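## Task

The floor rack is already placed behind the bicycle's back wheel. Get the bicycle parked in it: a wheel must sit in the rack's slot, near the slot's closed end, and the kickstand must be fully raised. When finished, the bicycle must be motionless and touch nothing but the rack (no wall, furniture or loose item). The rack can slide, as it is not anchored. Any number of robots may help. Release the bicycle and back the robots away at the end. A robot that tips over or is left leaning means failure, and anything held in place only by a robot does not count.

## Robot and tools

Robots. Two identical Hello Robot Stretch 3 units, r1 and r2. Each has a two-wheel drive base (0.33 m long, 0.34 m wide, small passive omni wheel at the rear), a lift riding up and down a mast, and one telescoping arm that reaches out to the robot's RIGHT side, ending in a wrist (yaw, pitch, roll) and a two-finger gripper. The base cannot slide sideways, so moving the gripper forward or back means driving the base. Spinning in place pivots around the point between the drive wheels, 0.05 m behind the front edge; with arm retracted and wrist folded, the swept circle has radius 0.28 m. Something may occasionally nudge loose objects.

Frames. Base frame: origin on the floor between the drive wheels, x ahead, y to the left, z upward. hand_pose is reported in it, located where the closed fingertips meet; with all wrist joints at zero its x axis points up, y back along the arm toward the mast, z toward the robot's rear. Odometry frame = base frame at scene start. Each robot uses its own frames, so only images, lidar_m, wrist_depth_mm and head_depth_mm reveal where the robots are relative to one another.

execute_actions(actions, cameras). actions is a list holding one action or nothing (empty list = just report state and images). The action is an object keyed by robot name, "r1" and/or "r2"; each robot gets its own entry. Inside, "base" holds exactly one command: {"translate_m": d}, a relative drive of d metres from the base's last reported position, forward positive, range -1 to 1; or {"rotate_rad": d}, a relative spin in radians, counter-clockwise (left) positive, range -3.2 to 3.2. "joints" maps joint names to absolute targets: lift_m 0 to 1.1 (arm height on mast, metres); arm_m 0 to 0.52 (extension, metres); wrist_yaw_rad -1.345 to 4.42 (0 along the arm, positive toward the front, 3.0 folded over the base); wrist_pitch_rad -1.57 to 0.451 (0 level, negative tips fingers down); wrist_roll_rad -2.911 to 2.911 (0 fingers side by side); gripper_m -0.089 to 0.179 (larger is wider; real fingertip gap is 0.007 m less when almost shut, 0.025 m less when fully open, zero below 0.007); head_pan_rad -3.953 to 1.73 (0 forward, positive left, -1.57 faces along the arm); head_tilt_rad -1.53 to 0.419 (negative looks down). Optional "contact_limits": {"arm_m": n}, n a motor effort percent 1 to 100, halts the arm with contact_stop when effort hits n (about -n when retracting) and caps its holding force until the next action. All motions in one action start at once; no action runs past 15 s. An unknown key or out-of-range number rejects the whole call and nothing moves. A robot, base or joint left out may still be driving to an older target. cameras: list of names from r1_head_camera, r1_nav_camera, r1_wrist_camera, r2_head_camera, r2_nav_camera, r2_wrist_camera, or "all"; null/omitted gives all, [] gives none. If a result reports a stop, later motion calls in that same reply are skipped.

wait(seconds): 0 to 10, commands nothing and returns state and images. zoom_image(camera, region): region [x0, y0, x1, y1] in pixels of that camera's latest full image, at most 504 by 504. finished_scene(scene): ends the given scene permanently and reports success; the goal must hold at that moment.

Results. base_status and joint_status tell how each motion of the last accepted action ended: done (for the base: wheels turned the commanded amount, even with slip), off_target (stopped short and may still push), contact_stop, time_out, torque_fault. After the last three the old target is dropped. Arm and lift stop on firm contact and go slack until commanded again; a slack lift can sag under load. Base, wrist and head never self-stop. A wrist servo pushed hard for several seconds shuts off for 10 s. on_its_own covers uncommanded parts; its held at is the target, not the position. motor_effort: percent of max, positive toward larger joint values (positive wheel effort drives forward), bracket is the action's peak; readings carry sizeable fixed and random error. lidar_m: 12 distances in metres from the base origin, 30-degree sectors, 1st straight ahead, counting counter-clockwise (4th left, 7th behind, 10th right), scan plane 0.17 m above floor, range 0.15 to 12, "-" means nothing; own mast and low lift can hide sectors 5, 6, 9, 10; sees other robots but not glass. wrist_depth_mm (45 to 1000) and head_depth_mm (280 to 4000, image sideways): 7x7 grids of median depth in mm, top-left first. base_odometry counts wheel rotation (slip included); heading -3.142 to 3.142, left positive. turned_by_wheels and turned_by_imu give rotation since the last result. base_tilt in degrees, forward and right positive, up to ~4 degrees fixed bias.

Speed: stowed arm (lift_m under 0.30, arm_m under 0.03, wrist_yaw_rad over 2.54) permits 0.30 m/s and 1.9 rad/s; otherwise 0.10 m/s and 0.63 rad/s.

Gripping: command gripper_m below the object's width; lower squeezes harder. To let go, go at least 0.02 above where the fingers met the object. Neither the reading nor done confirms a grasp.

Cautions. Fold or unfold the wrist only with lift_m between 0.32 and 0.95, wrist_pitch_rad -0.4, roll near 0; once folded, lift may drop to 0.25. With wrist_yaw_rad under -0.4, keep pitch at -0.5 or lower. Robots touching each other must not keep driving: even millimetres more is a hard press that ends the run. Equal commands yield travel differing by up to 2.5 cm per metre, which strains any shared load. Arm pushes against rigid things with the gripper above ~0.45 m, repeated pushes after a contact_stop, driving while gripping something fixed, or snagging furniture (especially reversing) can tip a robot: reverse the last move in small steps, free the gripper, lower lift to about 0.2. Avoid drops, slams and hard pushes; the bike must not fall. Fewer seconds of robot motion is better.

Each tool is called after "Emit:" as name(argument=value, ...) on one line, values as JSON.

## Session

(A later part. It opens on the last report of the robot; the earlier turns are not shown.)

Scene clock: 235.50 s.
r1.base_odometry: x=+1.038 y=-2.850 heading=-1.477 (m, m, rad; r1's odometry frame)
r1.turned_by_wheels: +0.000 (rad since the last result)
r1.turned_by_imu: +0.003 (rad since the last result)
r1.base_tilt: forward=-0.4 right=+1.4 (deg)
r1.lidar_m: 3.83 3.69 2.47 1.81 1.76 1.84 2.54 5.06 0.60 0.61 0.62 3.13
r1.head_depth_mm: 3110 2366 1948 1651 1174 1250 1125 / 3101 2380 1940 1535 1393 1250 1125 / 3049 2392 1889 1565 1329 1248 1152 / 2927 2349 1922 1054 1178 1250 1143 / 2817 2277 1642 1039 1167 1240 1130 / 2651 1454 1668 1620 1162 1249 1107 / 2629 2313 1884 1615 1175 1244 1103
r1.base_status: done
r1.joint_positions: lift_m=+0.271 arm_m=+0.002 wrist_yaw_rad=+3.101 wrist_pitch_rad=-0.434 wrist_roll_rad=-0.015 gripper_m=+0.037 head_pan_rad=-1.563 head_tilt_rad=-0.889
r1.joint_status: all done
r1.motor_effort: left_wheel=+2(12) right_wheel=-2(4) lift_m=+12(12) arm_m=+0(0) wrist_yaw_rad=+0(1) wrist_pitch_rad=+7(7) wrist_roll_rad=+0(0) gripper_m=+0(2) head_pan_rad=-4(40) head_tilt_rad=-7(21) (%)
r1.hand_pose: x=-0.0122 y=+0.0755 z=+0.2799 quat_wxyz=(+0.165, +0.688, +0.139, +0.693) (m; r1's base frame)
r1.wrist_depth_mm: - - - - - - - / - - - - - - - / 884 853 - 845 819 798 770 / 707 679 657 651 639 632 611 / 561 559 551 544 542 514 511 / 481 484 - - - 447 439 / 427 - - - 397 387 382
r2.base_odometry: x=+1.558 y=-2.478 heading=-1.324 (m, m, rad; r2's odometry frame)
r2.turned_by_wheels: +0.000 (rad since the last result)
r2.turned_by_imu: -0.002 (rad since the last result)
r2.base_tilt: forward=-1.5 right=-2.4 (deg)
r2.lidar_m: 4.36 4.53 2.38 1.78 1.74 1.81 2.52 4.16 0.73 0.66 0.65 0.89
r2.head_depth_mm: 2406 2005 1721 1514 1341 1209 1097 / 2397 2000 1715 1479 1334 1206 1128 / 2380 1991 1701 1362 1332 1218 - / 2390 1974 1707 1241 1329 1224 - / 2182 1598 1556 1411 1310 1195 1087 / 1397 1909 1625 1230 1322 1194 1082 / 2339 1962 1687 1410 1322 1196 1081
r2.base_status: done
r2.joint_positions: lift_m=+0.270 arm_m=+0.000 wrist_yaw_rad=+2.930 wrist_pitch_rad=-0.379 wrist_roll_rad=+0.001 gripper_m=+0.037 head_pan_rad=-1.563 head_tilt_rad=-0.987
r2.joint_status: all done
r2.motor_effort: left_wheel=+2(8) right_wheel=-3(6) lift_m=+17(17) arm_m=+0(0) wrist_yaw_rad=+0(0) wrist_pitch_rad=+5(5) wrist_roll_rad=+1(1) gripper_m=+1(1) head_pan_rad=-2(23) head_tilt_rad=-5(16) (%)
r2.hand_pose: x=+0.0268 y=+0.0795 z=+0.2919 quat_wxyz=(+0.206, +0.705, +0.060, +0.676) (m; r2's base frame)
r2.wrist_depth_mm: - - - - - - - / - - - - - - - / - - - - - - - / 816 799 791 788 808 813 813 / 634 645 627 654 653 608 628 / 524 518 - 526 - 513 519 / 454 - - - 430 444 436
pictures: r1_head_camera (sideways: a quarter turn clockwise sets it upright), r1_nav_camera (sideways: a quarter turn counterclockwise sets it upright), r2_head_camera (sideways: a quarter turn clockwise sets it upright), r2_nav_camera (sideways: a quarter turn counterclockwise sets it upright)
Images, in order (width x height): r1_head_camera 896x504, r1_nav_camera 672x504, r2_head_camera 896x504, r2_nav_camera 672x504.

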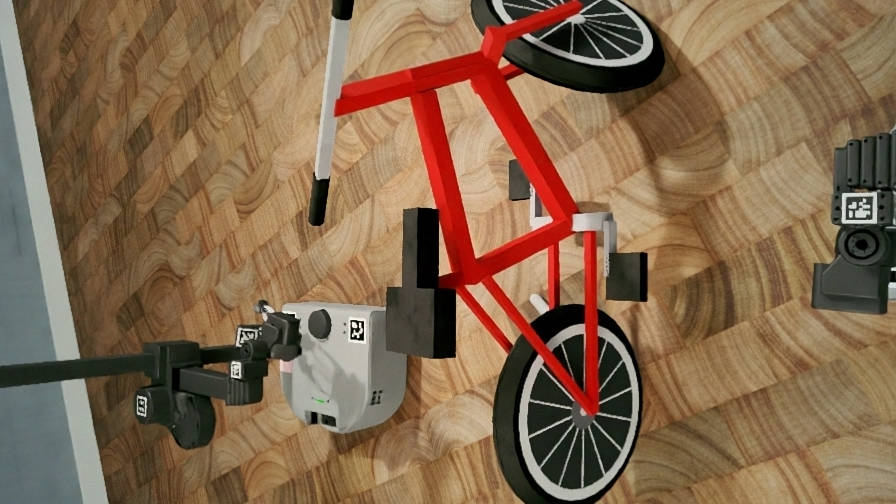

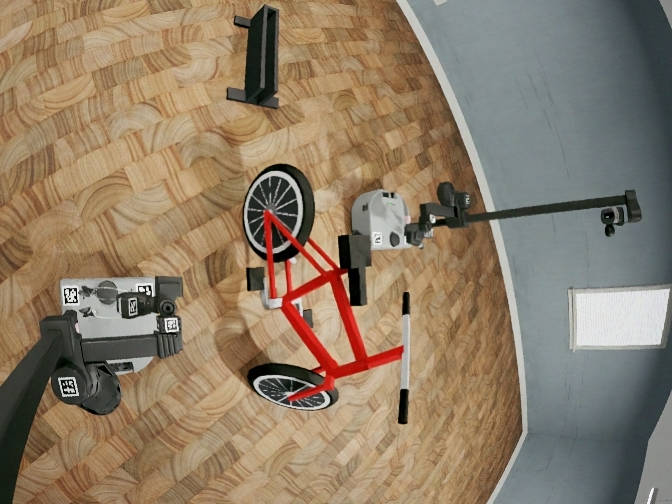

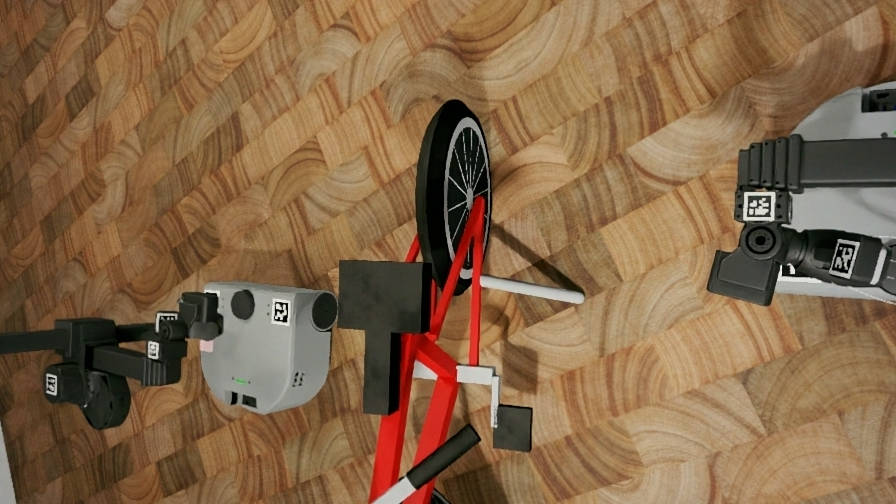

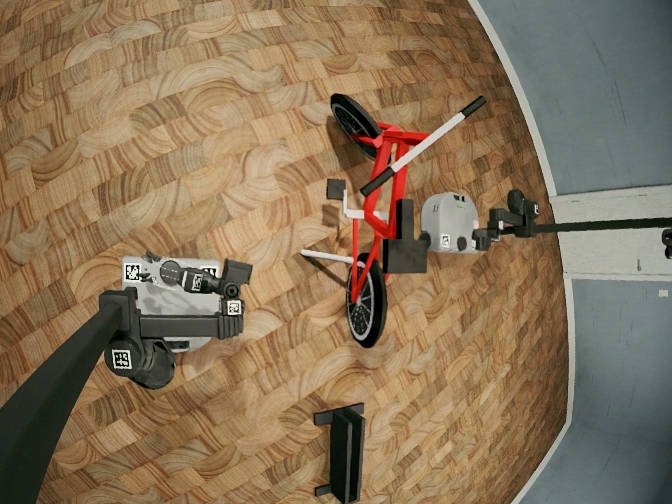

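Emit:
execute_actions(actions=[{"r1": {"joints": {"lift_m": 0.85, "wrist_pitch_rad": -0.4, "wrist_roll_rad": 0.0}}, "r2": {"joints": {"lift_m": 0.36, "wrist_pitch_rad": -0.4, "wrist_roll_rad": 0.0}}}], cameras=[])

Emit:
execute_actions(actions=[{"r1": {"joints": {"wrist_yaw_rad": 0.0}}, "r2": {"joints": {"wrist_yaw_rad": 0.0, "gripper_m": 0.0}}}], cameras=[])

Emit:
execute_actions(actions=[{"r1": {"joints": {"wrist_pitch_rad": -1.5, "wrist_roll_rad": 1.57, "gripper_m": 0.15, "arm_m": 0.25}}, "r2": {"base": {"translate_m": 0.17}, "joints": {"lift_m": 0.2, "wrist_pitch_rad": -0.4}}}], cameras=["r1_head_camera", "r1_wrist_camera", "r2_head_camera", "r2_wrist_camera"])

Scene clock: 309.83 s.
r1.base_odometry: x=+1.038 y=-2.850 heading=-1.477 (m, m, rad; r1's odometry frame)
r1.turned_by_wheels: +0.000 (rad since the last result)
r1.turned_by_imu: -0.001 (rad since the last result)
r1.base_tilt: forward=-0.5 right=+1.4 (deg)
r1.lidar_m: 3.85 3.70 2.47 1.80 1.76 1.84 2.54 5.06 0.61 0.61 0.62 3.13
r1.head_depth_mm: 3077 2392 1948 1640 - - 1127 / 3045 2362 1947 1535 - 1204 1121 / 3001 2352 1896 1558 1180 - - / 2880 2372 1936 1047 1252 - - / 2811 2270 1681 1032 1159 1195 1112 / 2598 1391 1699 1631 1157 1221 1107 / 2647 2233 1900 1613 1175 1238 1111
r1.base_status: not commanded
r1.joint_positions: lift_m=+0.849 arm_m=+0.002 wrist_yaw_rad=+3.101 wrist_pitch_rad=-0.423 wrist_roll_rad=-0.006 gripper_m=+0.037 head_pan_rad=-1.563 head_tilt_rad=-0.889
r1.joint_status: all done
r1.motor_effort: left_wheel=+3(2) right_wheel=-2(2) lift_m=+39(40) arm_m=+0(0) wrist_yaw_rad=-1(1) wrist_pitch_rad=+11(12) wrist_roll_rad=+2(2) gripper_m=+1(1) head_pan_rad=-3(4) head_tilt_rad=-7(7) (%)
r1.hand_pose: x=-0.0121 y=+0.0769 z=+0.8608 quat_wxyz=(+0.162, +0.692, +0.135, +0.691) (m; r1's base frame)
r1.wrist_depth_mm: - - - - - - - / - - - - - - - / - - - - - - - / - - - - - - - / - - - - - - - / - - - - - - - / - - 963 983 925 902 928
r2.base_odometry: x=+1.558 y=-2.478 heading=-1.324 (m, m, rad; r2's odometry frame)
r2.turned_by_wheels: +0.000 (rad since the last result)
r2.turned_by_imu: -0.002 (rad since the last result)
r2.base_tilt: forward=-1.5 right=-2.3 (deg)
r2.lidar_m: 4.39 4.52 2.39 1.78 1.75 1.81 2.53 4.17 0.73 0.66 0.65 0.89
r2.head_depth_mm: 2408 2018 1722 1507 1335 1207 1094 / 2392 1983 1724 1483 1336 1205 1109 / 2394 1995 1721 1358 1339 1218 - / 2369 1981 1708 1251 1331 1237 - / 2297 1688 1559 1412 1305 1194 1084 / 2341 1957 1623 1226 1319 1194 1083 / 2361 1952 1690 1410 1323 1192 1082
r2.base_status: not commanded
r2.joint_positions: lift_m=+0.360 arm_m=+0.000 wrist_yaw_rad=+2.930 wrist_pitch_rad=-0.414 wrist_roll_rad=+0.001 gripper_m=+0.037 head_pan_rad=-1.563 head_tilt_rad=-0.987
r2.joint_status: all done
r2.motor_effort: left_wheel=+2(2) right_wheel=-3(3) lift_m=+32(34) arm_m=+0(0) wrist_yaw_rad=+0(0) wrist_pitch_rad=+4(4) wrist_roll_rad=+0(1) gripper_m=+1(0) head_pan_rad=-3(1) head_tilt_rad=-5(4) (%)
r2.hand_pose: x=+0.0259 y=+0.0754 z=+0.3732 quat_wxyz=(+0.218, +0.704, +0.072, +0.673) (m; r2's base frame)
r2.wrist_depth_mm: - - - - - - - / - - - - - - - / - - - - - - - / 964 920 931 905 903 878 897 / 735 745 747 774 761 726 720 / 615 610 - 609 - 607 603 / 525 513 - 528 506 523 521
pictures: none
No camera images: the call's "cameras" was empty. Leave "cameras" out to get every camera's image.

Scene clock: 312.40 s.
r1.base_odometry: x=+1.038 y=-2.850 heading=-1.478 (m, m, rad; r1's odometry frame)
r1.turned_by_wheels: +0.000 (rad since the last result)
r1.turned_by_imu: +0.000 (rad since the last result)
r1.base_tilt: forward=-0.4 right=+1.4 (deg)
r1.lidar_m: 3.84 3.70 2.47 1.81 1.76 1.84 2.54 5.05 0.61 0.61 0.62 3.14
r1.head_depth_mm: 3109 2400 1968 1649 - - 1089 / 3065 2352 1923 1547 - - 1092 / 3064 2344 1859 1604 - - 1113 / 2908 2343 1919 1010 - 1251 1114 / 2817 2248 1656 1038 1177 1240 1115 / 2584 1369 1672 1619 1163 1237 1114 / 2648 2280 1896 1613 1170 1235 1104
r1.base_status: not commanded
r1.joint_positions: lift_m=+0.849 arm_m=+0.002 wrist_yaw_rad=+0.003 wrist_pitch_rad=-0.423 wrist_roll_rad=-0.006 gripper_m=+0.037 head_pan_rad=-1.563 head_tilt_rad=-0.889
r1.joint_status: all done
r1.motor_effort: left_wheel=+2(3) right_wheel=-1(2) lift_m=+39(39) arm_m=+0(0) wrist_yaw_rad=-4(2) wrist_pitch_rad=+11(11) wrist_roll_rad=+2(2) gripper_m=+0(0) head_pan_rad=-3(4) head_tilt_rad=-7(8) (%)
r1.hand_pose: x=-0.0208 y=-0.3705 z=+0.8608 quat_wxyz=(+0.694, +0.150, -0.689, -0.147) (m; r1's base frame)
r1.wrist_depth_mm: - - - - - - - / - - - - - - - / - - - - - - - / - - - - - - - / - - - 655 659 - - / - - - - 873 749 - / - 931 729 751 927 788 934
r2.base_odometry: x=+1.558 y=-2.478 heading=-1.324 (m, m, rad; r2's odometry frame)
r2.turned_by_wheels: +0.000 (rad since the last result)
r2.turned_by_imu: +0.000 (rad since the last result)
r2.base_tilt: forward=-1.4 right=-2.3 (deg)
r2.lidar_m: 4.40 4.54 2.38 1.78 1.75 1.80 2.52 4.18 0.73 0.66 0.65 0.89
r2.head_depth_mm: 2423 2015 1731 1517 1342 1207 1095 / 2391 1988 1714 1472 1336 1205 1111 / 2407 1995 1703 1356 1333 1220 - / 2378 1983 1705 1246 1333 1192 - / 2294 1692 1558 1412 1308 1198 1088 / 2354 1977 1624 1230 1327 1194 1087 / 2352 1958 1681 1408 1321 1186 1082
r2.base_status: not commanded
r2.joint_positions: lift_m=+0.360 arm_m=+0.000 wrist_yaw_rad=+0.003 wrist_pitch_rad=-0.414 wrist_roll_rad=+0.001 gripper_m=+0.000 head_pan_rad=-1.563 head_tilt_rad=-0.987
r2.joint_status: all done
r2.motor_effort: left_wheel=+2(2) right_wheel=-3(2) lift_m=+32(32) arm_m=+0(0) wrist_yaw_rad=-3(6) wrist_pitch_rad=+4(4) wrist_roll_rad=+0(0) gripper_m=-2(79) head_pan_rad=-3(2) head_tilt_rad=-4(5) (%)
r2.hand_pose: x=-0.0210 y=-0.3695 z=+0.3732 quat_wxyz=(+0.692, +0.146, -0.692, -0.145) (m; r2's base frame)
r2.wrist_depth_mm: - 376 434 - - - - / - - - - - - - / 524 552 631 465 442 - - / 634 824 603 526 514 823 904 / 668 507 724 591 621 731 731 / 610 617 606 - 627 606 612 / 525 519 519 513 506 518 526
pictures: none
No camera images: the call's "cameras" was empty. Leave "cameras" out to get every camera's image.

Scene clock: 315.47 s.
r1.base_odometry: x=+1.038 y=-2.850 heading=-1.478 (m, m, rad; r1's odometry frame)
r1.turned_by_wheels: +0.000 (rad since the last result)
r1.turned_by_imu: +0.000 (rad since the last result)
r1.base_tilt: forward=-0.4 right=+1.5 (deg)
r1.lidar_m: 3.84 3.70 2.47 1.80 1.77 1.84 2.54 5.07 0.61 0.61 0.62 3.14
r1.head_depth_mm: 3077 2437 - - - 1254 1125 / 3029 2535 - 1110 1394 1254 1120 / 3015 2507 - 1559 1339 1264 1126 / 2948 2329 1446 1087 1240 1247 1125 / 2791 1516 1646 1040 1188 1243 1114 / 2735 2347 1898 1614 1165 1238 1106 / 2653 2309 1899 1622 1174 1235 1101
r1.base_status: not commanded
r1.joint_positions: lift_m=+0.849 arm_m=+0.250 wrist_yaw_rad=+0.002 wrist_pitch_rad=-1.490 wrist_roll_rad=+1.565 gripper_m=+0.150 head_pan_rad=-1.563 head_tilt_rad=-0.889
r1.joint_status: all done
r1.motor_effort: left_wheel=+3(2) right_wheel=-1(2) lift_m=+39(39) arm_m=+4(4) wrist_yaw_rad=-2(2) wrist_pitch_rad=-5(10) wrist_roll_rad=+2(2) gripper_m=+1(85) head_pan_rad=-3(3) head_tilt_rad=-7(6) (%)
r1.hand_pose: x=-0.0215 y=-0.3910 z=+0.7306 quat_wxyz=(+0.003, +0.002, -0.735, -0.678) (m; r1's base frame)
r1.wrist_depth_mm: 621 872 831 801 783 769 753 / 918 861 854 841 806 - 767 / 964 906 709 860 855 - 796 / 745 476 807 880 869 849 816 / 828 405 680 932 883 877 875 / - - 690 945 916 909 864 / - - 734 - 949 939 920
r2.base_odometry: x=+1.600 y=-2.643 heading=-1.324 (m, m, rad; r2's odometry frame)
r2.turned_by_wheels: +0.000 (rad since the last result)
r2.turned_by_imu: -0.001 (rad since the last result)
r2.base_tilt: forward=-1.4 right=-2.3 (deg)
r2.lidar_m: 4.29 4.37 2.51 1.86 1.83 1.89 2.64 4.32 0.70 0.59 0.60 0.79
r2.head_depth_mm: 2386 2024 1717 1459 1341 1210 1096 / 2398 2006 1714 1329 1336 1197 1121 / 2354 1988 1705 1135 1319 1201 - / 1472 1696 1588 1255 1327 1225 - / 2342 1971 1620 1220 1306 1197 1089 / 2339 1969 1692 1413 1328 1190 1081 / 2355 1962 1653 1194 1319 1188 1079
r2.base_status: done
r2.joint_positions: lift_m=+0.200 arm_m=+0.000 wrist_yaw_rad=+0.002 wrist_pitch_rad=-0.414 wrist_roll_rad=+0.001 gripper_m=+0.000 head_pan_rad=-1.563 head_tilt_rad=-0.987
r2.joint_status: all done
r2.motor_effort: left_wheel=+2(6) right_wheel=-3(3) lift_m=+17(34) arm_m=+0(0) wrist_yaw_rad=-2(2) wrist_pitch_rad=+5(4) wrist_roll_rad=+0(0) gripper_m=-2(2) head_pan_rad=-3(3) head_tilt_rad=-4(5) (%)
r2.hand_pose: x=-0.0210 y=-0.3694 z=+0.2140 quat_wxyz=(+0.692, +0.146, -0.692, -0.145) (m; r2's base frame)
r2.wrist_depth_mm: 402 460 945 - - 369 366 / 440 537 - 523 440 406 411 / 503 592 406 774 487 474 469 / 568 619 624 619 561 563 584 / 500 500 486 516 497 498 498 / 409 416 416 - 413 403 414 / 358 353 353 353 342 352 353
pictures: r1_head_camera (sideways: a quarter turn clockwise sets it upright), r1_wrist_camera, r2_head_camera (sideways: a quarter turn clockwise sets it upright), r2_wrist_camera
Images, in order (width x height): r1_head_camera 896x504, r1_wrist_camera 644x364, r2_head_camera 896x504, r2_wrist_camera 644x364.

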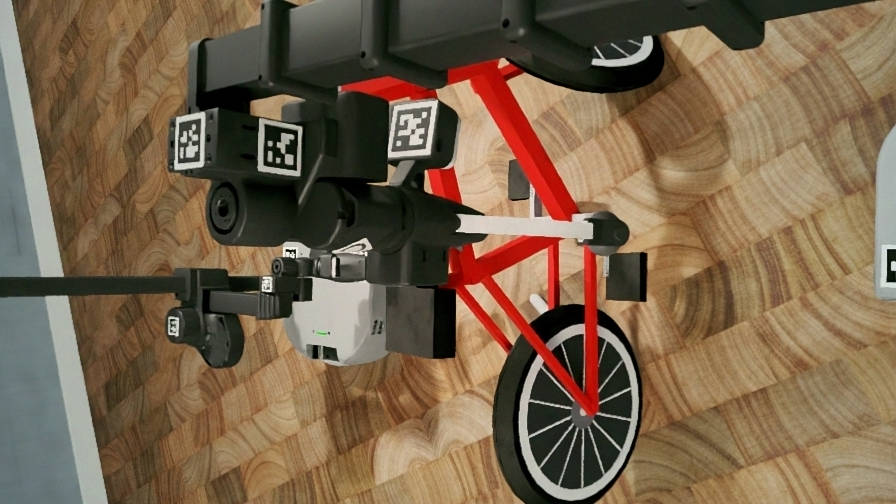

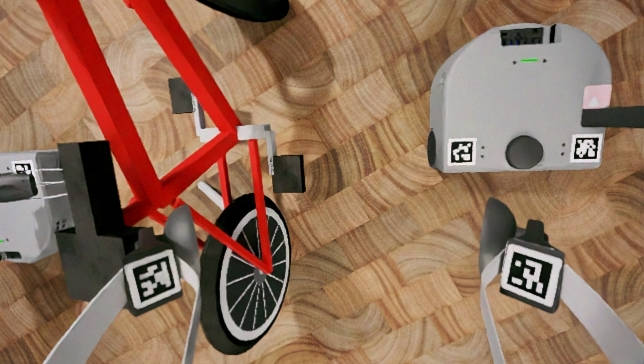

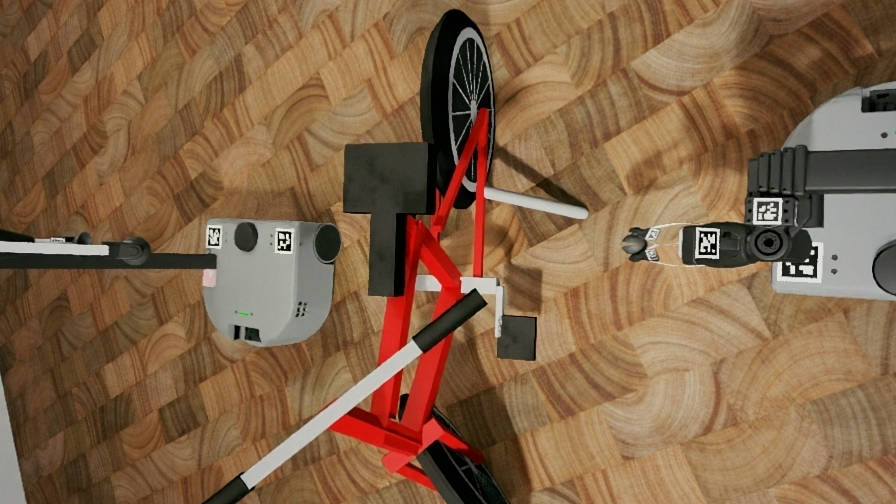

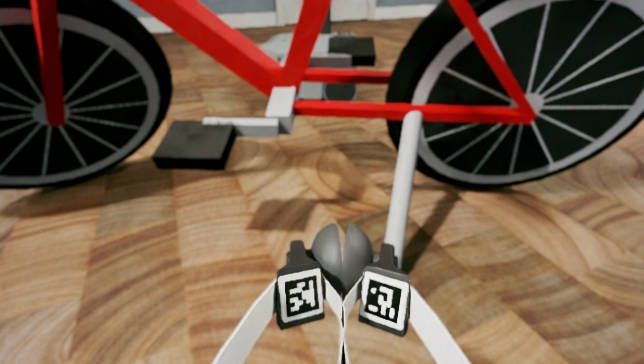

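Emit:
execute_actions(actions=[{"r1": {"joints": {"arm_m": 0.52, "wrist_pitch_rad": -1.35, "gripper_m": 0.179, "lift_m": 0.78}}}], cameras=["r1_wrist_camera", "r2_head_camera"])

Scene clock: 341.40 s.
r1.base_odometry: x=+1.038 y=-2.850 heading=-1.478 (m, m, rad; r1's odometry frame)
r1.turned_by_wheels: +0.000 (rad since the last result)
r1.turned_by_imu: -0.001 (rad since the last result)
r1.base_tilt: forward=-0.4 right=+1.5 (deg)
r1.lidar_m: 3.85 3.68 2.48 1.80 1.76 1.83 2.54 5.07 0.60 0.61 0.62 3.12
r1.head_depth_mm: 3056 2388 1944 1731 - - - / 3038 2502 - 1607 1393 1260 1121 / 3039 - 1841 1563 1340 1252 1127 / 2846 2243 1576 1056 1175 1248 1123 / 2786 1519 1642 1035 1174 1246 1113 / 2746 2304 1897 1618 1167 1247 1106 / 2636 2307 1900 1617 1178 1237 1112
r1.base_status: not commanded
r1.joint_positions: lift_m=+0.781 arm_m=+0.520 wrist_yaw_rad=+0.001 wrist_pitch_rad=-1.353 wrist_roll_rad=+1.565 gripper_m=+0.179 head_pan_rad=-1.563 head_tilt_rad=-0.889
r1.joint_status: all done
r1.motor_effort: left_wheel=+3(2) right_wheel=-2(2) lift_m=+12(37) arm_m=+4(5) wrist_yaw_rad=-1(2) wrist_pitch_rad=+1(5) wrist_roll_rad=+1(1) gripper_m=+0(83) head_pan_rad=-3(3) head_tilt_rad=-6(6) (%)
r1.hand_pose: x=-0.0215 y=-0.6961 z=+0.6640 quat_wxyz=(+0.003, +0.002, -0.779, -0.626) (m; r1's base frame)
r1.wrist_depth_mm: 961 848 813 733 709 687 650 / - 865 844 767 734 698 667 / - 795 865 347 573 727 686 / - 621 848 308 767 733 700 / 541 795 908 331 680 774 711 / - - 962 324 561 813 - / - - - 351 580 810 776
r2.base_odometry: x=+1.600 y=-2.643 heading=-1.324 (m, m, rad; r2's odometry frame)
r2.turned_by_wheels: +0.000 (rad since the last result)
r2.turned_by_imu: -0.001 (rad since the last result)
r2.base_tilt: forward=-1.5 right=-2.3 (deg)
r2.lidar_m: 4.26 4.35 2.50 1.86 1.83 1.89 2.65 4.32 0.70 0.59 0.60 0.79
r2.head_depth_mm: 2414 2016 1727 1451 1345 1212 1099 / 2394 2013 1718 1334 1336 1202 1123 / 2390 1998 1709 1136 1311 1201 - / 626 717 1553 1254 1332 1227 - / 627 1844 1612 1221 1305 1196 1086 / 2358 1960 1697 1405 1319 1187 1085 / 2336 1939 1645 1194 1324 1192 1077
r2.base_status: not commanded
r2.joint_positions: lift_m=+0.200 arm_m=+0.000 wrist_yaw_rad=+0.002 wrist_pitch_rad=-0.414 wrist_roll_rad=+0.001 gripper_m=+0.000 head_pan_rad=-1.563 head_tilt_rad=-0.987
r2.joint_status: not commanded
r2.motor_effort: left_wheel=+2(2) right_wheel=-3(3) lift_m=+17(17) arm_m=+0(0) wrist_yaw_rad=-2(2) wrist_pitch_rad=+5(5) wrist_roll_rad=+1(0) gripper_m=-3(2) head_pan_rad=-2(2) head_tilt_rad=-4(5) (%)
r2.hand_pose: x=-0.0210 y=-0.3694 z=+0.2140 quat_wxyz=(+0.692, +0.146, -0.692, -0.145) (m; r2's base frame)
r2.wrist_depth_mm: 402 454 935 - - 360 366 / 440 537 - 520 439 410 406 / 505 599 410 771 488 480 470 / 562 628 631 615 566 552 584 / 496 494 495 516 496 491 496 / 416 408 413 - 407 413 413 / 355 356 355 355 342 354 351
pictures: r1_wrist_camera, r2_head_camera (sideways: a quarter turn clockwise sets it upright)
Images, in order (width x height): r1_wrist_camera 644x364, r2_head_camera 896x504.

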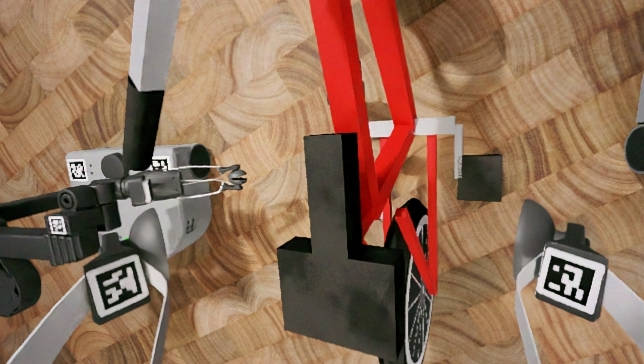

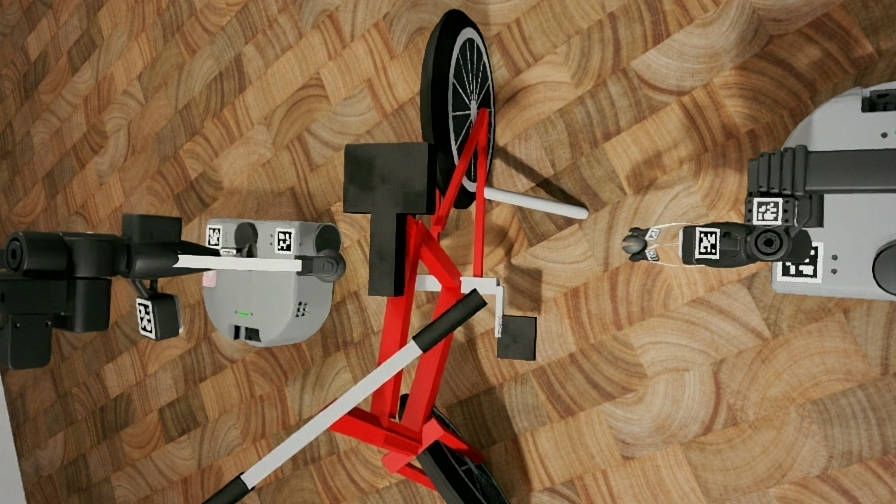

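Emit:
execute_actions(actions=[{"r1": {"joints": {"lift_m": 0.64}}}], cameras=["r1_wrist_camera", "r2_head_camera"])

Scene clock: 354.40 s.
r1.base_odometry: x=+1.038 y=-2.850 heading=-1.478 (m, m, rad; r1's odometry frame)
r1.turned_by_wheels: +0.000 (rad since the last result)
r1.turned_by_imu: +0.000 (rad since the last result)
r1.base_tilt: forward=-0.4 right=+1.5 (deg)
r1.lidar_m: 3.82 3.71 2.47 1.81 1.77 1.84 2.54 5.04 0.61 0.61 0.62 3.14
r1.head_depth_mm: 3089 2380 1940 1650 1175 1256 1141 / 3016 2360 1966 1070 - - - / 3041 2430 - 1554 1340 1250 1124 / 2920 2264 1446 1048 1188 1252 1128 / 2791 1513 1649 1033 1175 1250 1110 / 2782 2305 1913 1616 1162 1236 1109 / 2667 2300 1894 1617 1174 1241 1104
r1.base_status: not commanded
r1.joint_positions: lift_m=+0.641 arm_m=+0.520 wrist_yaw_rad=+0.001 wrist_pitch_rad=-1.353 wrist_roll_rad=+1.565 gripper_m=+0.179 head_pan_rad=-1.563 head_tilt_rad=-0.889
r1.joint_status: all done
r1.motor_effort: left_wheel=+2(2) right_wheel=-1(1) lift_m=+12(12) arm_m=+4(4) wrist_yaw_rad=-1(1) wrist_pitch_rad=+1(2) wrist_roll_rad=+2(1) gripper_m=+0(2) head_pan_rad=-4(3) head_tilt_rad=-8(7) (%)
r1.hand_pose: x=-0.0215 y=-0.6961 z=+0.5240 quat_wxyz=(+0.003, +0.002, -0.779, -0.626) (m; r1's base frame)
r1.wrist_depth_mm: 769 730 685 187 586 564 536 / 799 762 702 200 601 585 548 / 850 766 723 211 440 600 559 / 644 645 528 179 628 419 582 / 483 661 755 180 476 636 592 / 980 866 788 182 455 662 - / - 898 206 179 404 662 630
r2.base_odometry: x=+1.600 y=-2.643 heading=-1.324 (m, m, rad; r2's odometry frame)
r2.turned_by_wheels: +0.000 (rad since the last result)
r2.turned_by_imu: -0.001 (rad since the last result)
r2.base_tilt: forward=-1.4 right=-2.4 (deg)
r2.lidar_m: 4.28 4.38 2.50 1.86 1.83 1.89 2.64 4.31 0.70 0.59 0.60 0.79
r2.head_depth_mm: 2428 2001 1726 1455 1334 1204 1095 / 2403 1982 1709 1335 1334 1202 1125 / 2383 1990 1714 1134 1314 1202 - / 2233 801 1551 1260 1331 1225 - / 854 826 1616 1222 1313 1196 1084 / 2351 1971 1697 1412 1328 1199 1084 / 2348 1968 1649 1193 1318 1190 1083
r2.base_status: not commanded
r2.joint_positions: lift_m=+0.200 arm_m=+0.000 wrist_yaw_rad=+0.002 wrist_pitch_rad=-0.414 wrist_roll_rad=+0.001 gripper_m=+0.000 head_pan_rad=-1.563 head_tilt_rad=-0.987
r2.joint_status: not commanded
r2.motor_effort: left_wheel=+2(2) right_wheel=-3(3) lift_m=+17(17) arm_m=+0(0) wrist_yaw_rad=-2(2) wrist_pitch_rad=+5(5) wrist_roll_rad=+0(0) gripper_m=-2(2) head_pan_rad=-3(2) head_tilt_rad=-4(5) (%)
r2.hand_pose: x=-0.0210 y=-0.3694 z=+0.2140 quat_wxyz=(+0.692, +0.146, -0.692, -0.145) (m; r2's base frame)
r2.wrist_depth_mm: 395 456 948 - - 371 369 / 440 539 - 525 436 408 416 / 504 586 414 795 488 478 472 / 567 618 614 614 565 567 587 / 499 490 496 514 504 499 491 / 418 418 412 - 407 418 409 / 360 356 352 352 338 351 352
pictures: r1_wrist_camera, r2_head_camera (sideways: a quarter turn clockwise sets it upright)
Images, in order (width x height): r1_wrist_camera 644x364, r2_head_camera 896x504.

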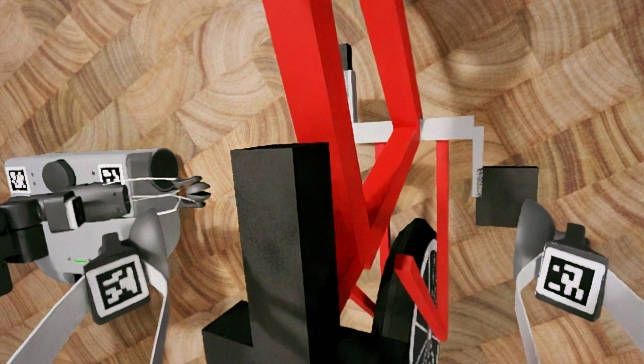

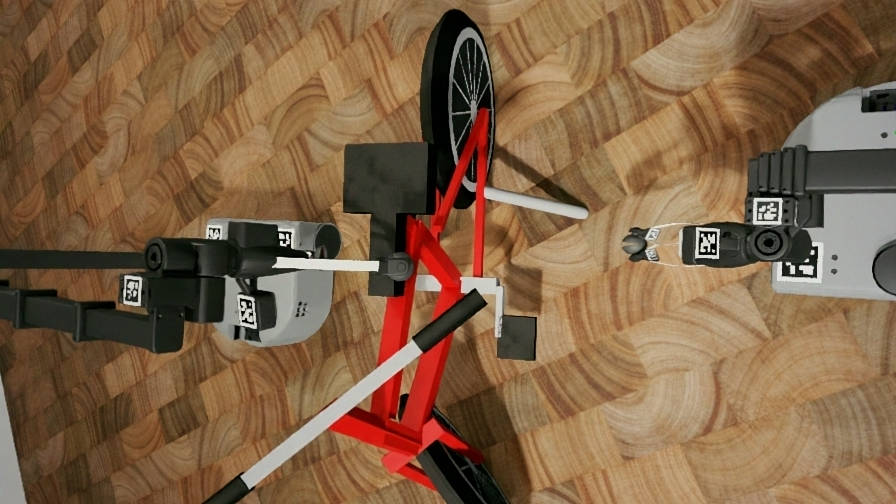

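Emit:
execute_actions(actions=[{"r1": {"base": {"translate_m": 0.02}, "joints": {"lift_m": 0.6}}}], cameras=["r1_wrist_camera", "r2_head_camera"])

Scene clock: 363.67 s.
r1.base_odometry: x=+1.040 y=-2.870 heading=-1.477 (m, m, rad; r1's odometry frame)
r1.turned_by_wheels: +0.000 (rad since the last result)
r1.turned_by_imu: +0.000 (rad since the last result)
r1.base_tilt: forward=-0.4 right=+1.4 (deg)
r1.lidar_m: 3.82 3.69 2.48 1.81 1.77 1.85 2.55 5.06 0.62 0.61 0.62 3.12
r1.head_depth_mm: 3088 2343 1950 1553 1152 1241 1138 / 3030 2371 1944 1607 1456 - - / 3030 2342 - 1552 1337 1242 1126 / 2875 2288 1447 1040 1243 1243 1124 / 2751 2142 1686 1140 1176 1251 1109 / 2723 2314 1910 1612 1159 1240 1117 / 2638 2306 1916 1614 1174 1232 1109
r1.base_status: done
r1.joint_positions: lift_m=+0.601 arm_m=+0.520 wrist_yaw_rad=+0.001 wrist_pitch_rad=-1.353 wrist_roll_rad=+1.565 gripper_m=+0.179 head_pan_rad=-1.563 head_tilt_rad=-0.889
r1.joint_status: all done
r1.motor_effort: left_wheel=+2(7) right_wheel=-2(3) lift_m=+12(11) arm_m=+4(4) wrist_yaw_rad=-2(1) wrist_pitch_rad=+2(1) wrist_roll_rad=+1(2) gripper_m=+1(0) head_pan_rad=-4(3) head_tilt_rad=-7(8) (%)
r1.hand_pose: x=-0.0215 y=-0.6961 z=+0.4840 quat_wxyz=(+0.003, +0.002, -0.779, -0.626) (m; r1's base frame)
r1.wrist_depth_mm: 732 680 638 163 553 533 504 / 767 704 651 169 568 541 517 / 764 719 118 171 396 558 529 / 457 597 121 180 422 377 553 / 639 621 126 199 431 605 568 / 895 808 132 159 377 620 - / 954 858 139 150 350 630 602
r2.base_odometry: x=+1.600 y=-2.643 heading=-1.324 (m, m, rad; r2's odometry frame)
r2.turned_by_wheels: +0.000 (rad since the last result)
r2.turned_by_imu: -0.001 (rad since the last result)
r2.base_tilt: forward=-1.5 right=-2.1 (deg)
r2.lidar_m: 4.29 4.35 2.49 1.86 1.82 1.88 2.64 4.33 0.70 0.59 0.60 0.79
r2.head_depth_mm: 2394 2008 1716 1450 1336 1211 1096 / 2406 2002 1709 1333 1339 1209 1121 / 2383 1995 1712 1133 1312 1202 - / 2181 773 941 1252 1330 1227 - / 2234 1703 1633 1224 1303 1204 1088 / 2343 1974 1688 1409 1321 1195 1081 / 2361 1951 1657 1194 1321 1190 1084
r2.base_status: not commanded
r2.joint_positions: lift_m=+0.200 arm_m=+0.000 wrist_yaw_rad=+0.002 wrist_pitch_rad=-0.414 wrist_roll_rad=+0.001 gripper_m=+0.000 head_pan_rad=-1.563 head_tilt_rad=-0.987
r2.joint_status: not commanded
r2.motor_effort: left_wheel=+2(2) right_wheel=-3(2) lift_m=+17(17) arm_m=+0(0) wrist_yaw_rad=-2(2) wrist_pitch_rad=+5(5) wrist_roll_rad=+0(0) gripper_m=-2(2) head_pan_rad=-3(2) head_tilt_rad=-4(5) (%)
r2.hand_pose: x=-0.0210 y=-0.3694 z=+0.2140 quat_wxyz=(+0.692, +0.146, -0.692, -0.145) (m; r2's base frame)
r2.wrist_depth_mm: 400 461 939 - - 366 365 / 446 525 - 530 434 405 415 / 507 592 416 783 482 472 473 / 573 628 617 617 561 554 593 / 494 488 492 512 494 498 503 / 414 422 412 - 413 413 411 / 351 356 356 349 341 349 353
pictures: r1_wrist_camera, r2_head_camera (sideways: a quarter turn clockwise sets it upright)
Images, in order (width x height): r1_wrist_camera 644x364, r2_head_camera 896x504.

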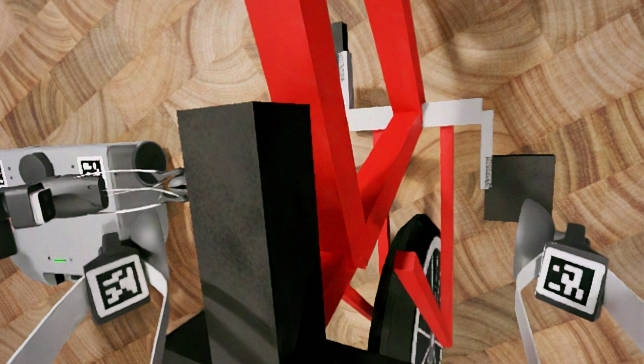

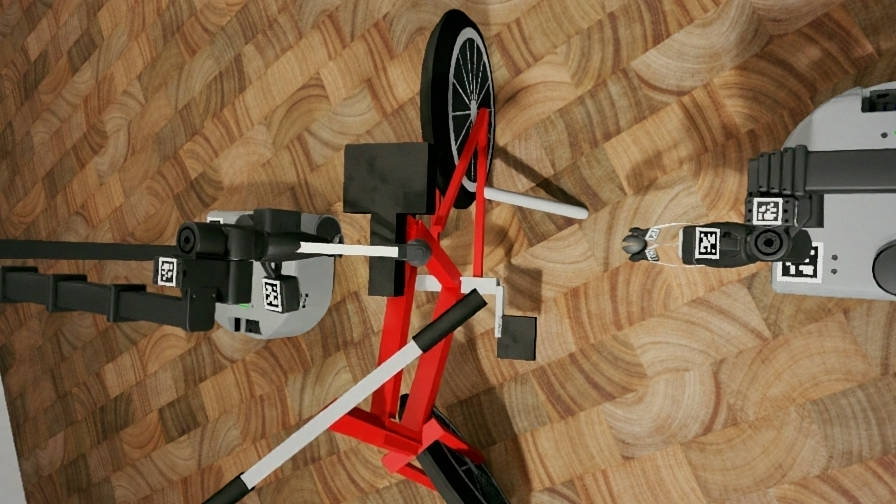

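Emit:
execute_actions(actions=[{"r1": {"joints": {"gripper_m": 0.065, "wrist_pitch_rad": -1.5, "arm_m": 0.46, "lift_m": 0.61}}}], cameras=["r1_wrist_camera", "r2_head_camera", "r2_wrist_camera"])

Scene clock: 377.73 s.
r1.base_odometry: x=+1.040 y=-2.870 heading=-1.477 (m, m, rad; r1's odometry frame)
r1.turned_by_wheels: +0.000 (rad since the last result)
r1.turned_by_imu: +0.000 (rad since the last result)
r1.base_tilt: forward=-0.4 right=+1.4 (deg)
r1.lidar_m: 3.81 3.68 2.47 1.81 1.78 1.85 2.56 5.06 0.57 0.59 0.60 3.12
r1.head_depth_mm: 3067 2404 1950 1599 1122 1240 1137 / 3046 2342 1932 967 1086 - - / 3033 2382 - 1539 1340 1246 1124 / 2787 2276 1451 970 1171 1226 1124 / 2806 2135 1672 962 1213 1228 1111 / 2716 2302 1905 1634 1149 1248 1111 / 2652 2298 1895 1597 1147 1240 1109
r1.base_status: not commanded
r1.joint_positions: lift_m=+0.610 arm_m=+0.461 wrist_yaw_rad=+0.006 wrist_pitch_rad=-1.347 wrist_roll_rad=+1.562 gripper_m=+0.065 head_pan_rad=-1.563 head_tilt_rad=-0.889
r1.joint_status: wrist_pitch_rad off_target (ended at -1.347, target -1.500); the others done
r1.on_its_own: wrist_pitch_rad is at rest, and its effort (-74) is outside its rest range (-20 to +32)
r1.motor_effort: left_wheel=+11(13) right_wheel=-11(13) lift_m=+27(43) arm_m=-10(11) wrist_yaw_rad=-5(4) wrist_pitch_rad=-74(74) wrist_roll_rad=+3(3) gripper_m=-17(96) head_pan_rad=-3(4) head_tilt_rad=-7(8) (%)
r1.hand_pose: x=-0.0213 y=-0.6389 z=+0.4933 quat_wxyz=(+0.006, +0.005, -0.781, -0.624) (m; r1's base frame)
r1.wrist_depth_mm: 754 706 651 152 562 543 512 / 790 738 681 160 579 550 525 / 805 749 705 174 415 562 533 / 485 684 129 138 431 570 559 / 676 698 129 141 438 592 573 / 947 850 134 144 385 613 581 / - 853 146 148 469 648 594
r2.base_odometry: x=+1.600 y=-2.643 heading=-1.324 (m, m, rad; r2's odometry frame)
r2.turned_by_wheels: +0.000 (rad since the last result)
r2.turned_by_imu: -0.001 (rad since the last result)
r2.base_tilt: forward=-1.4 right=-2.3 (deg)
r2.lidar_m: 4.28 4.38 2.49 1.87 1.83 1.88 2.64 4.30 0.75 0.60 0.62 3.06
r2.head_depth_mm: 2435 2011 1716 1264 1341 1211 1095 / 2410 2006 1709 1270 1340 1206 1122 / 2403 1993 1004 1256 1317 1201 - / 2263 798 1024 1413 1330 1225 - / 2305 1857 1594 1237 1332 1198 1087 / 2353 1975 1044 1415 1317 1197 1085 / 2339 1901 1687 1278 1320 1194 1085
r2.base_status: not commanded
r2.joint_positions: lift_m=+0.200 arm_m=+0.000 wrist_yaw_rad=+0.002 wrist_pitch_rad=-0.414 wrist_roll_rad=+0.001 gripper_m=+0.000 head_pan_rad=-1.563 head_tilt_rad=-0.987
r2.joint_status: not commanded
r2.motor_effort: left_wheel=+2(2) right_wheel=-3(2) lift_m=+17(17) arm_m=+0(0) wrist_yaw_rad=-3(2) wrist_pitch_rad=+5(5) wrist_roll_rad=+0(0) gripper_m=-2(2) head_pan_rad=-2(1) head_tilt_rad=-4(4) (%)
r2.hand_pose: x=-0.0210 y=-0.3694 z=+0.2140 quat_wxyz=(+0.692, +0.146, -0.692, -0.145) (m; r2's base frame)
r2.wrist_depth_mm: 430 478 460 - - 402 392 / 457 534 - 475 462 441 436 / 511 607 413 773 530 497 479 / 598 621 630 638 565 559 590 / 499 502 490 510 502 493 491 / 416 419 408 - 410 412 403 / 354 356 356 354 339 352 350
pictures: r1_wrist_camera, r2_head_camera (sideways: a quarter turn clockwise sets it upright), r2_wrist_camera
Images, in order (width x height): r1_wrist_camera 644x364, r2_head_camera 896x504, r2_wrist_camera 644x364.

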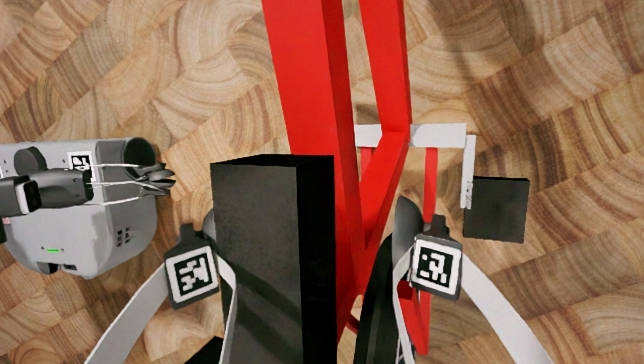

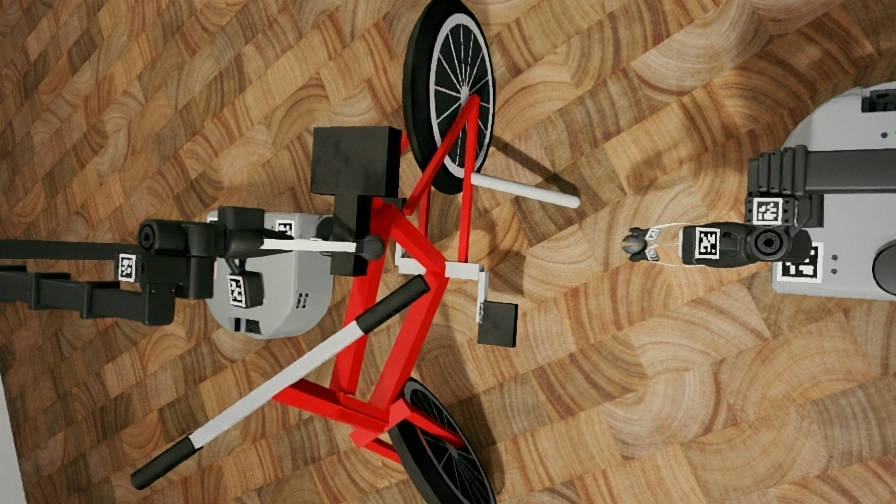

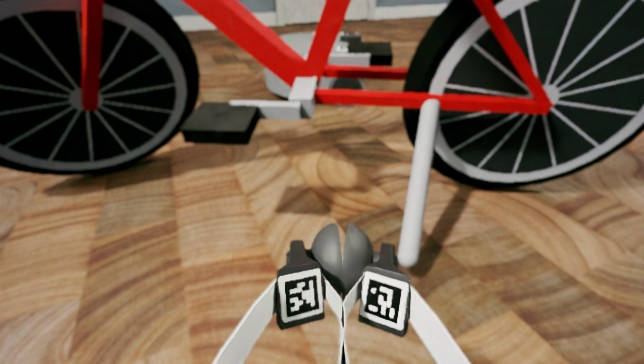

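Emit:
execute_actions(actions=[{"r1": {"joints": {"arm_m": 0.415, "wrist_pitch_rad": -1.4, "gripper_m": 0.02}}}], cameras=["r1_wrist_camera", "r2_head_camera", "r2_wrist_camera"])

Scene clock: 396.37 s.
r1.base_odometry: x=+1.040 y=-2.870 heading=-1.477 (m, m, rad; r1's odometry frame)
r1.turned_by_wheels: +0.000 (rad since the last result)
r1.turned_by_imu: -0.001 (rad since the last result)
r1.base_tilt: forward=-0.4 right=+1.4 (deg)
r1.lidar_m: 3.82 3.68 2.48 1.81 1.78 1.84 2.56 5.05 0.55 0.58 0.59 3.12
r1.head_depth_mm: 3084 2373 1937 1584 1088 1234 1141 / 3067 2372 1972 915 1076 - - / 2998 2370 2030 1535 1334 1247 1125 / 2806 2284 1593 982 1156 1226 1122 / 2813 2138 1674 938 1237 1222 1113 / 2750 2345 1909 1615 1114 1235 1111 / 2637 2302 1921 1609 1127 1231 1109
r1.base_status: not commanded
r1.joint_positions: lift_m=+0.610 arm_m=+0.416 wrist_yaw_rad=+0.006 wrist_pitch_rad=-1.236 wrist_roll_rad=+1.564 gripper_m=+0.021 head_pan_rad=-1.563 head_tilt_rad=-0.889
r1.joint_status: wrist_pitch_rad off_target (ended at -1.236, target -1.400); the others done
r1.on_its_own: wrist_pitch_rad is at rest, and its effort (-79) is outside its rest range (-20 to +32)
r1.motor_effort: left_wheel=+9(11) right_wheel=-9(12) lift_m=+22(27) arm_m=-8(10) wrist_yaw_rad=-5(5) wrist_pitch_rad=-79(79) wrist_roll_rad=+2(3) gripper_m=-24(96) head_pan_rad=-4(3) head_tilt_rad=-7(7) (%)
r1.hand_pose: x=-0.0212 y=-0.6220 z=+0.4989 quat_wxyz=(+0.005, +0.004, -0.815, -0.580) (m; r1's base frame)
r1.wrist_depth_mm: 892 780 691 148 312 532 489 / 947 825 721 159 356 541 498 / - 816 748 175 397 539 509 / 522 682 772 134 366 558 528 / 805 729 803 124 532 400 535 / - - 141 128 239 598 554 / - - 874 135 360 618 574
r2.base_odometry: x=+1.600 y=-2.643 heading=-1.324 (m, m, rad; r2's odometry frame)
r2.turned_by_wheels: +0.000 (rad since the last result)
r2.turned_by_imu: -0.002 (rad since the last result)
r2.base_tilt: forward=-1.4 right=-2.4 (deg)
r2.lidar_m: 4.27 4.38 2.49 1.86 1.82 1.89 2.64 4.32 0.76 0.69 0.80 3.05
r2.head_depth_mm: 2419 2019 1732 1288 1343 1202 1095 / 2400 1998 1722 1242 1331 1198 1122 / 2388 1994 1001 1424 1329 1202 - / 1369 867 1060 1439 1334 1224 - / 2295 1921 1584 1448 1328 1196 1089 / 2376 1920 1095 1411 1320 1192 1088 / 2368 1909 1691 1276 1325 1191 1080
r2.base_status: not commanded
r2.joint_positions: lift_m=+0.200 arm_m=+0.000 wrist_yaw_rad=+0.002 wrist_pitch_rad=-0.414 wrist_roll_rad=+0.001 gripper_m=+0.000 head_pan_rad=-1.563 head_tilt_rad=-0.987
r2.joint_status: not commanded
r2.motor_effort: left_wheel=+2(2) right_wheel=-2(2) lift_m=+17(17) arm_m=+0(0) wrist_yaw_rad=-2(3) wrist_pitch_rad=+5(5) wrist_roll_rad=+0(0) gripper_m=-2(2) head_pan_rad=-2(2) head_tilt_rad=-4(4) (%)
r2.hand_pose: x=-0.0210 y=-0.3694 z=+0.2140 quat_wxyz=(+0.692, +0.146, -0.692, -0.145) (m; r2's base frame)
r2.wrist_depth_mm: 438 495 557 - - 409 408 / 478 550 - 483 471 443 441 / 520 601 644 849 548 502 489 / 596 609 620 604 591 557 581 / 497 500 498 512 496 491 490 / 415 415 412 - 418 415 414 / 356 355 355 351 343 357 354
pictures: r1_wrist_camera, r2_head_camera (sideways: a quarter turn clockwise sets it upright), r2_wrist_camera
Images, in order (width x height): r1_wrist_camera 644x364, r2_head_camera 896x504, r2_wrist_camera 644x364.

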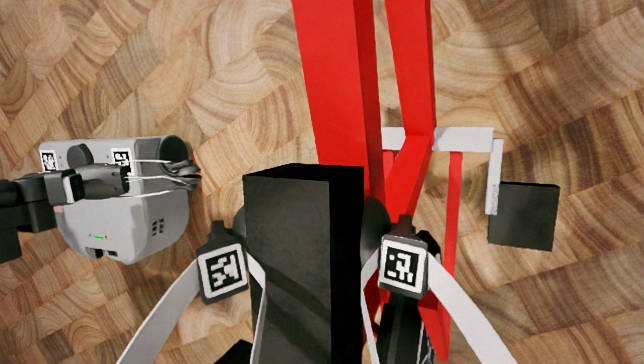

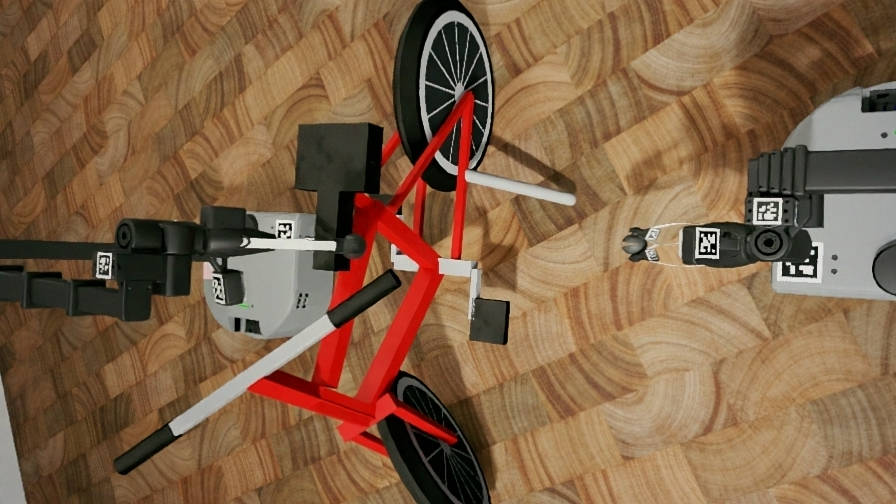

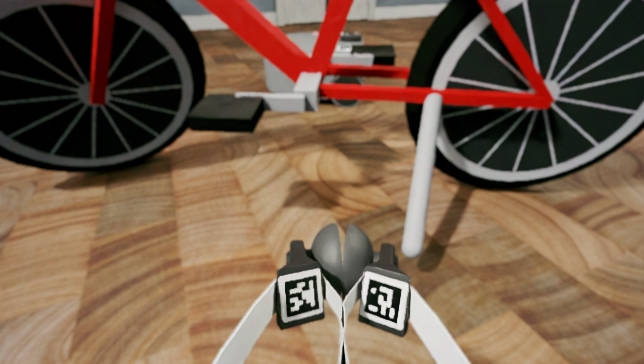

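Emit:
execute_actions(actions=[{"r1": {"joints": {"arm_m": 0.385, "wrist_pitch_rad": -1.2, "lift_m": 0.615}}}], cameras=["r1_wrist_camera", "r2_head_camera", "r2_wrist_camera"])

Scene clock: 407.87 s.
r1.base_odometry: x=+1.040 y=-2.870 heading=-1.477 (m, m, rad; r1's odometry frame)
r1.turned_by_wheels: +0.000 (rad since the last result)
r1.turned_by_imu: -0.001 (rad since the last result)
r1.base_tilt: forward=-0.3 right=+1.5 (deg)
r1.lidar_m: 3.81 3.68 2.49 1.81 1.77 1.84 2.56 5.07 0.55 0.57 0.58 3.12
r1.head_depth_mm: 3075 2348 1931 1575 1089 1242 1139 / 3095 2349 1932 888 1065 - - / 3077 2339 1969 947 1265 1246 1125 / 2755 2205 1585 980 1181 1210 1125 / 2827 2133 1667 938 1145 1222 1113 / 2723 2333 1899 1619 1132 1244 1114 / 2671 2325 1900 1611 1146 1239 1102
r1.base_status: not commanded
r1.joint_positions: lift_m=+0.614 arm_m=+0.386 wrist_yaw_rad=+0.004 wrist_pitch_rad=-1.167 wrist_roll_rad=+1.567 gripper_m=+0.021 head_pan_rad=-1.563 head_tilt_rad=-0.890
r1.joint_status: all done
r1.motor_effort: left_wheel=+5(6) right_wheel=-4(6) lift_m=+38(45) arm_m=-6(9) wrist_yaw_rad=-3(3) wrist_pitch_rad=-16(26) wrist_roll_rad=+1(1) gripper_m=-15(17) head_pan_rad=-3(3) head_tilt_rad=-5(7) (%)
r1.hand_pose: x=-0.0213 y=-0.6088 z=+0.5079 quat_wxyz=(+0.003, +0.002, -0.834, -0.551) (m; r1's base frame)
r1.wrist_depth_mm: - 867 735 152 302 525 478 / - 882 767 472 340 532 495 / - 875 793 693 385 534 509 / 545 715 792 127 325 536 507 / 557 805 844 126 616 426 525 / - - 908 130 214 597 543 / - - 915 135 353 611 551
r2.base_odometry: x=+1.600 y=-2.643 heading=-1.324 (m, m, rad; r2's odometry frame)
r2.turned_by_wheels: +0.000 (rad since the last result)
r2.turned_by_imu: -0.001 (rad since the last result)
r2.base_tilt: forward=-1.4 right=-2.3 (deg)
r2.lidar_m: 4.31 4.38 2.49 1.86 1.83 1.89 2.64 4.31 0.77 0.68 0.81 3.07
r2.head_depth_mm: 2405 2005 1718 1298 1339 1211 1099 / 2404 2003 1719 1249 1337 1204 1123 / 2387 1989 1060 1423 1317 1203 - / 1305 888 1098 1416 1330 1221 - / 2290 1977 1581 1415 1328 1196 1085 / 2357 1922 1103 1439 1321 1194 1086 / 2353 1959 1691 1265 1317 1193 1080
r2.base_status: not commanded
r2.joint_positions: lift_m=+0.200 arm_m=+0.000 wrist_yaw_rad=+0.002 wrist_pitch_rad=-0.414 wrist_roll_rad=+0.001 gripper_m=+0.000 head_pan_rad=-1.563 head_tilt_rad=-0.987
r2.joint_status: not commanded
r2.motor_effort: left_wheel=+2(2) right_wheel=-3(3) lift_m=+17(17) arm_m=+0(0) wrist_yaw_rad=-2(2) wrist_pitch_rad=+5(5) wrist_roll_rad=+0(0) gripper_m=-2(2) head_pan_rad=-2(2) head_tilt_rad=-4(4) (%)
r2.hand_pose: x=-0.0210 y=-0.3694 z=+0.2140 quat_wxyz=(+0.692, +0.146, -0.692, -0.145) (m; r2's base frame)
r2.wrist_depth_mm: 450 505 - - - 425 421 / 483 550 614 500 479 458 449 / 538 613 741 820 551 512 496 / 604 616 621 619 566 568 581 / 491 499 492 508 501 492 491 / 416 414 407 - 415 408 411 / 352 354 356 349 340 354 351
pictures: r1_wrist_camera, r2_head_camera (sideways: a quarter turn clockwise sets it upright), r2_wrist_camera
Images, in order (width x height): r1_wrist_camera 644x364, r2_head_camera 896x504, r2_wrist_camera 644x364.

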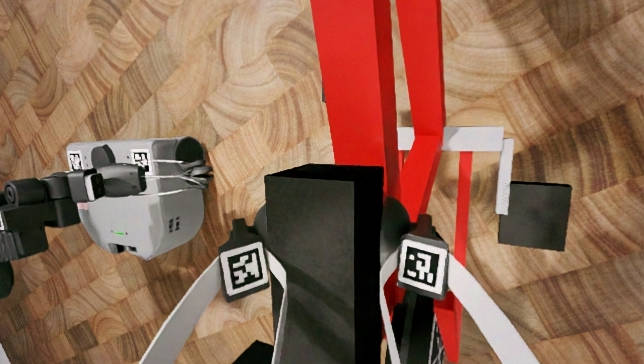

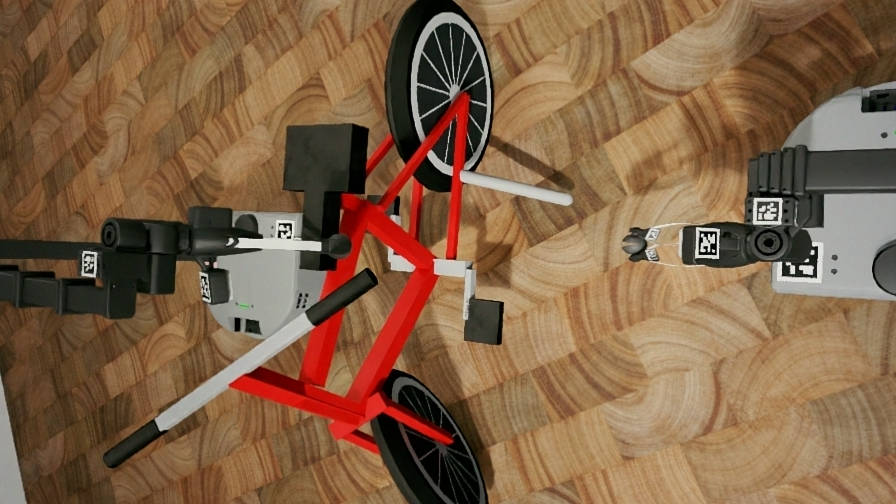

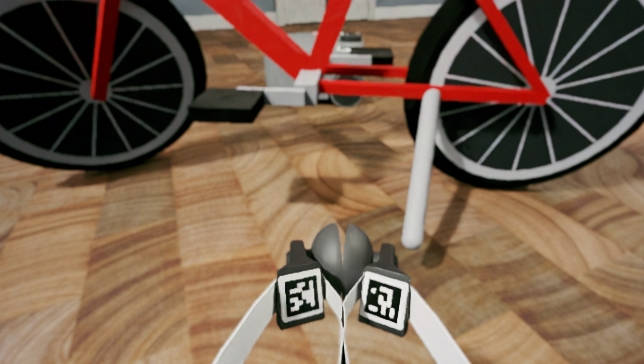

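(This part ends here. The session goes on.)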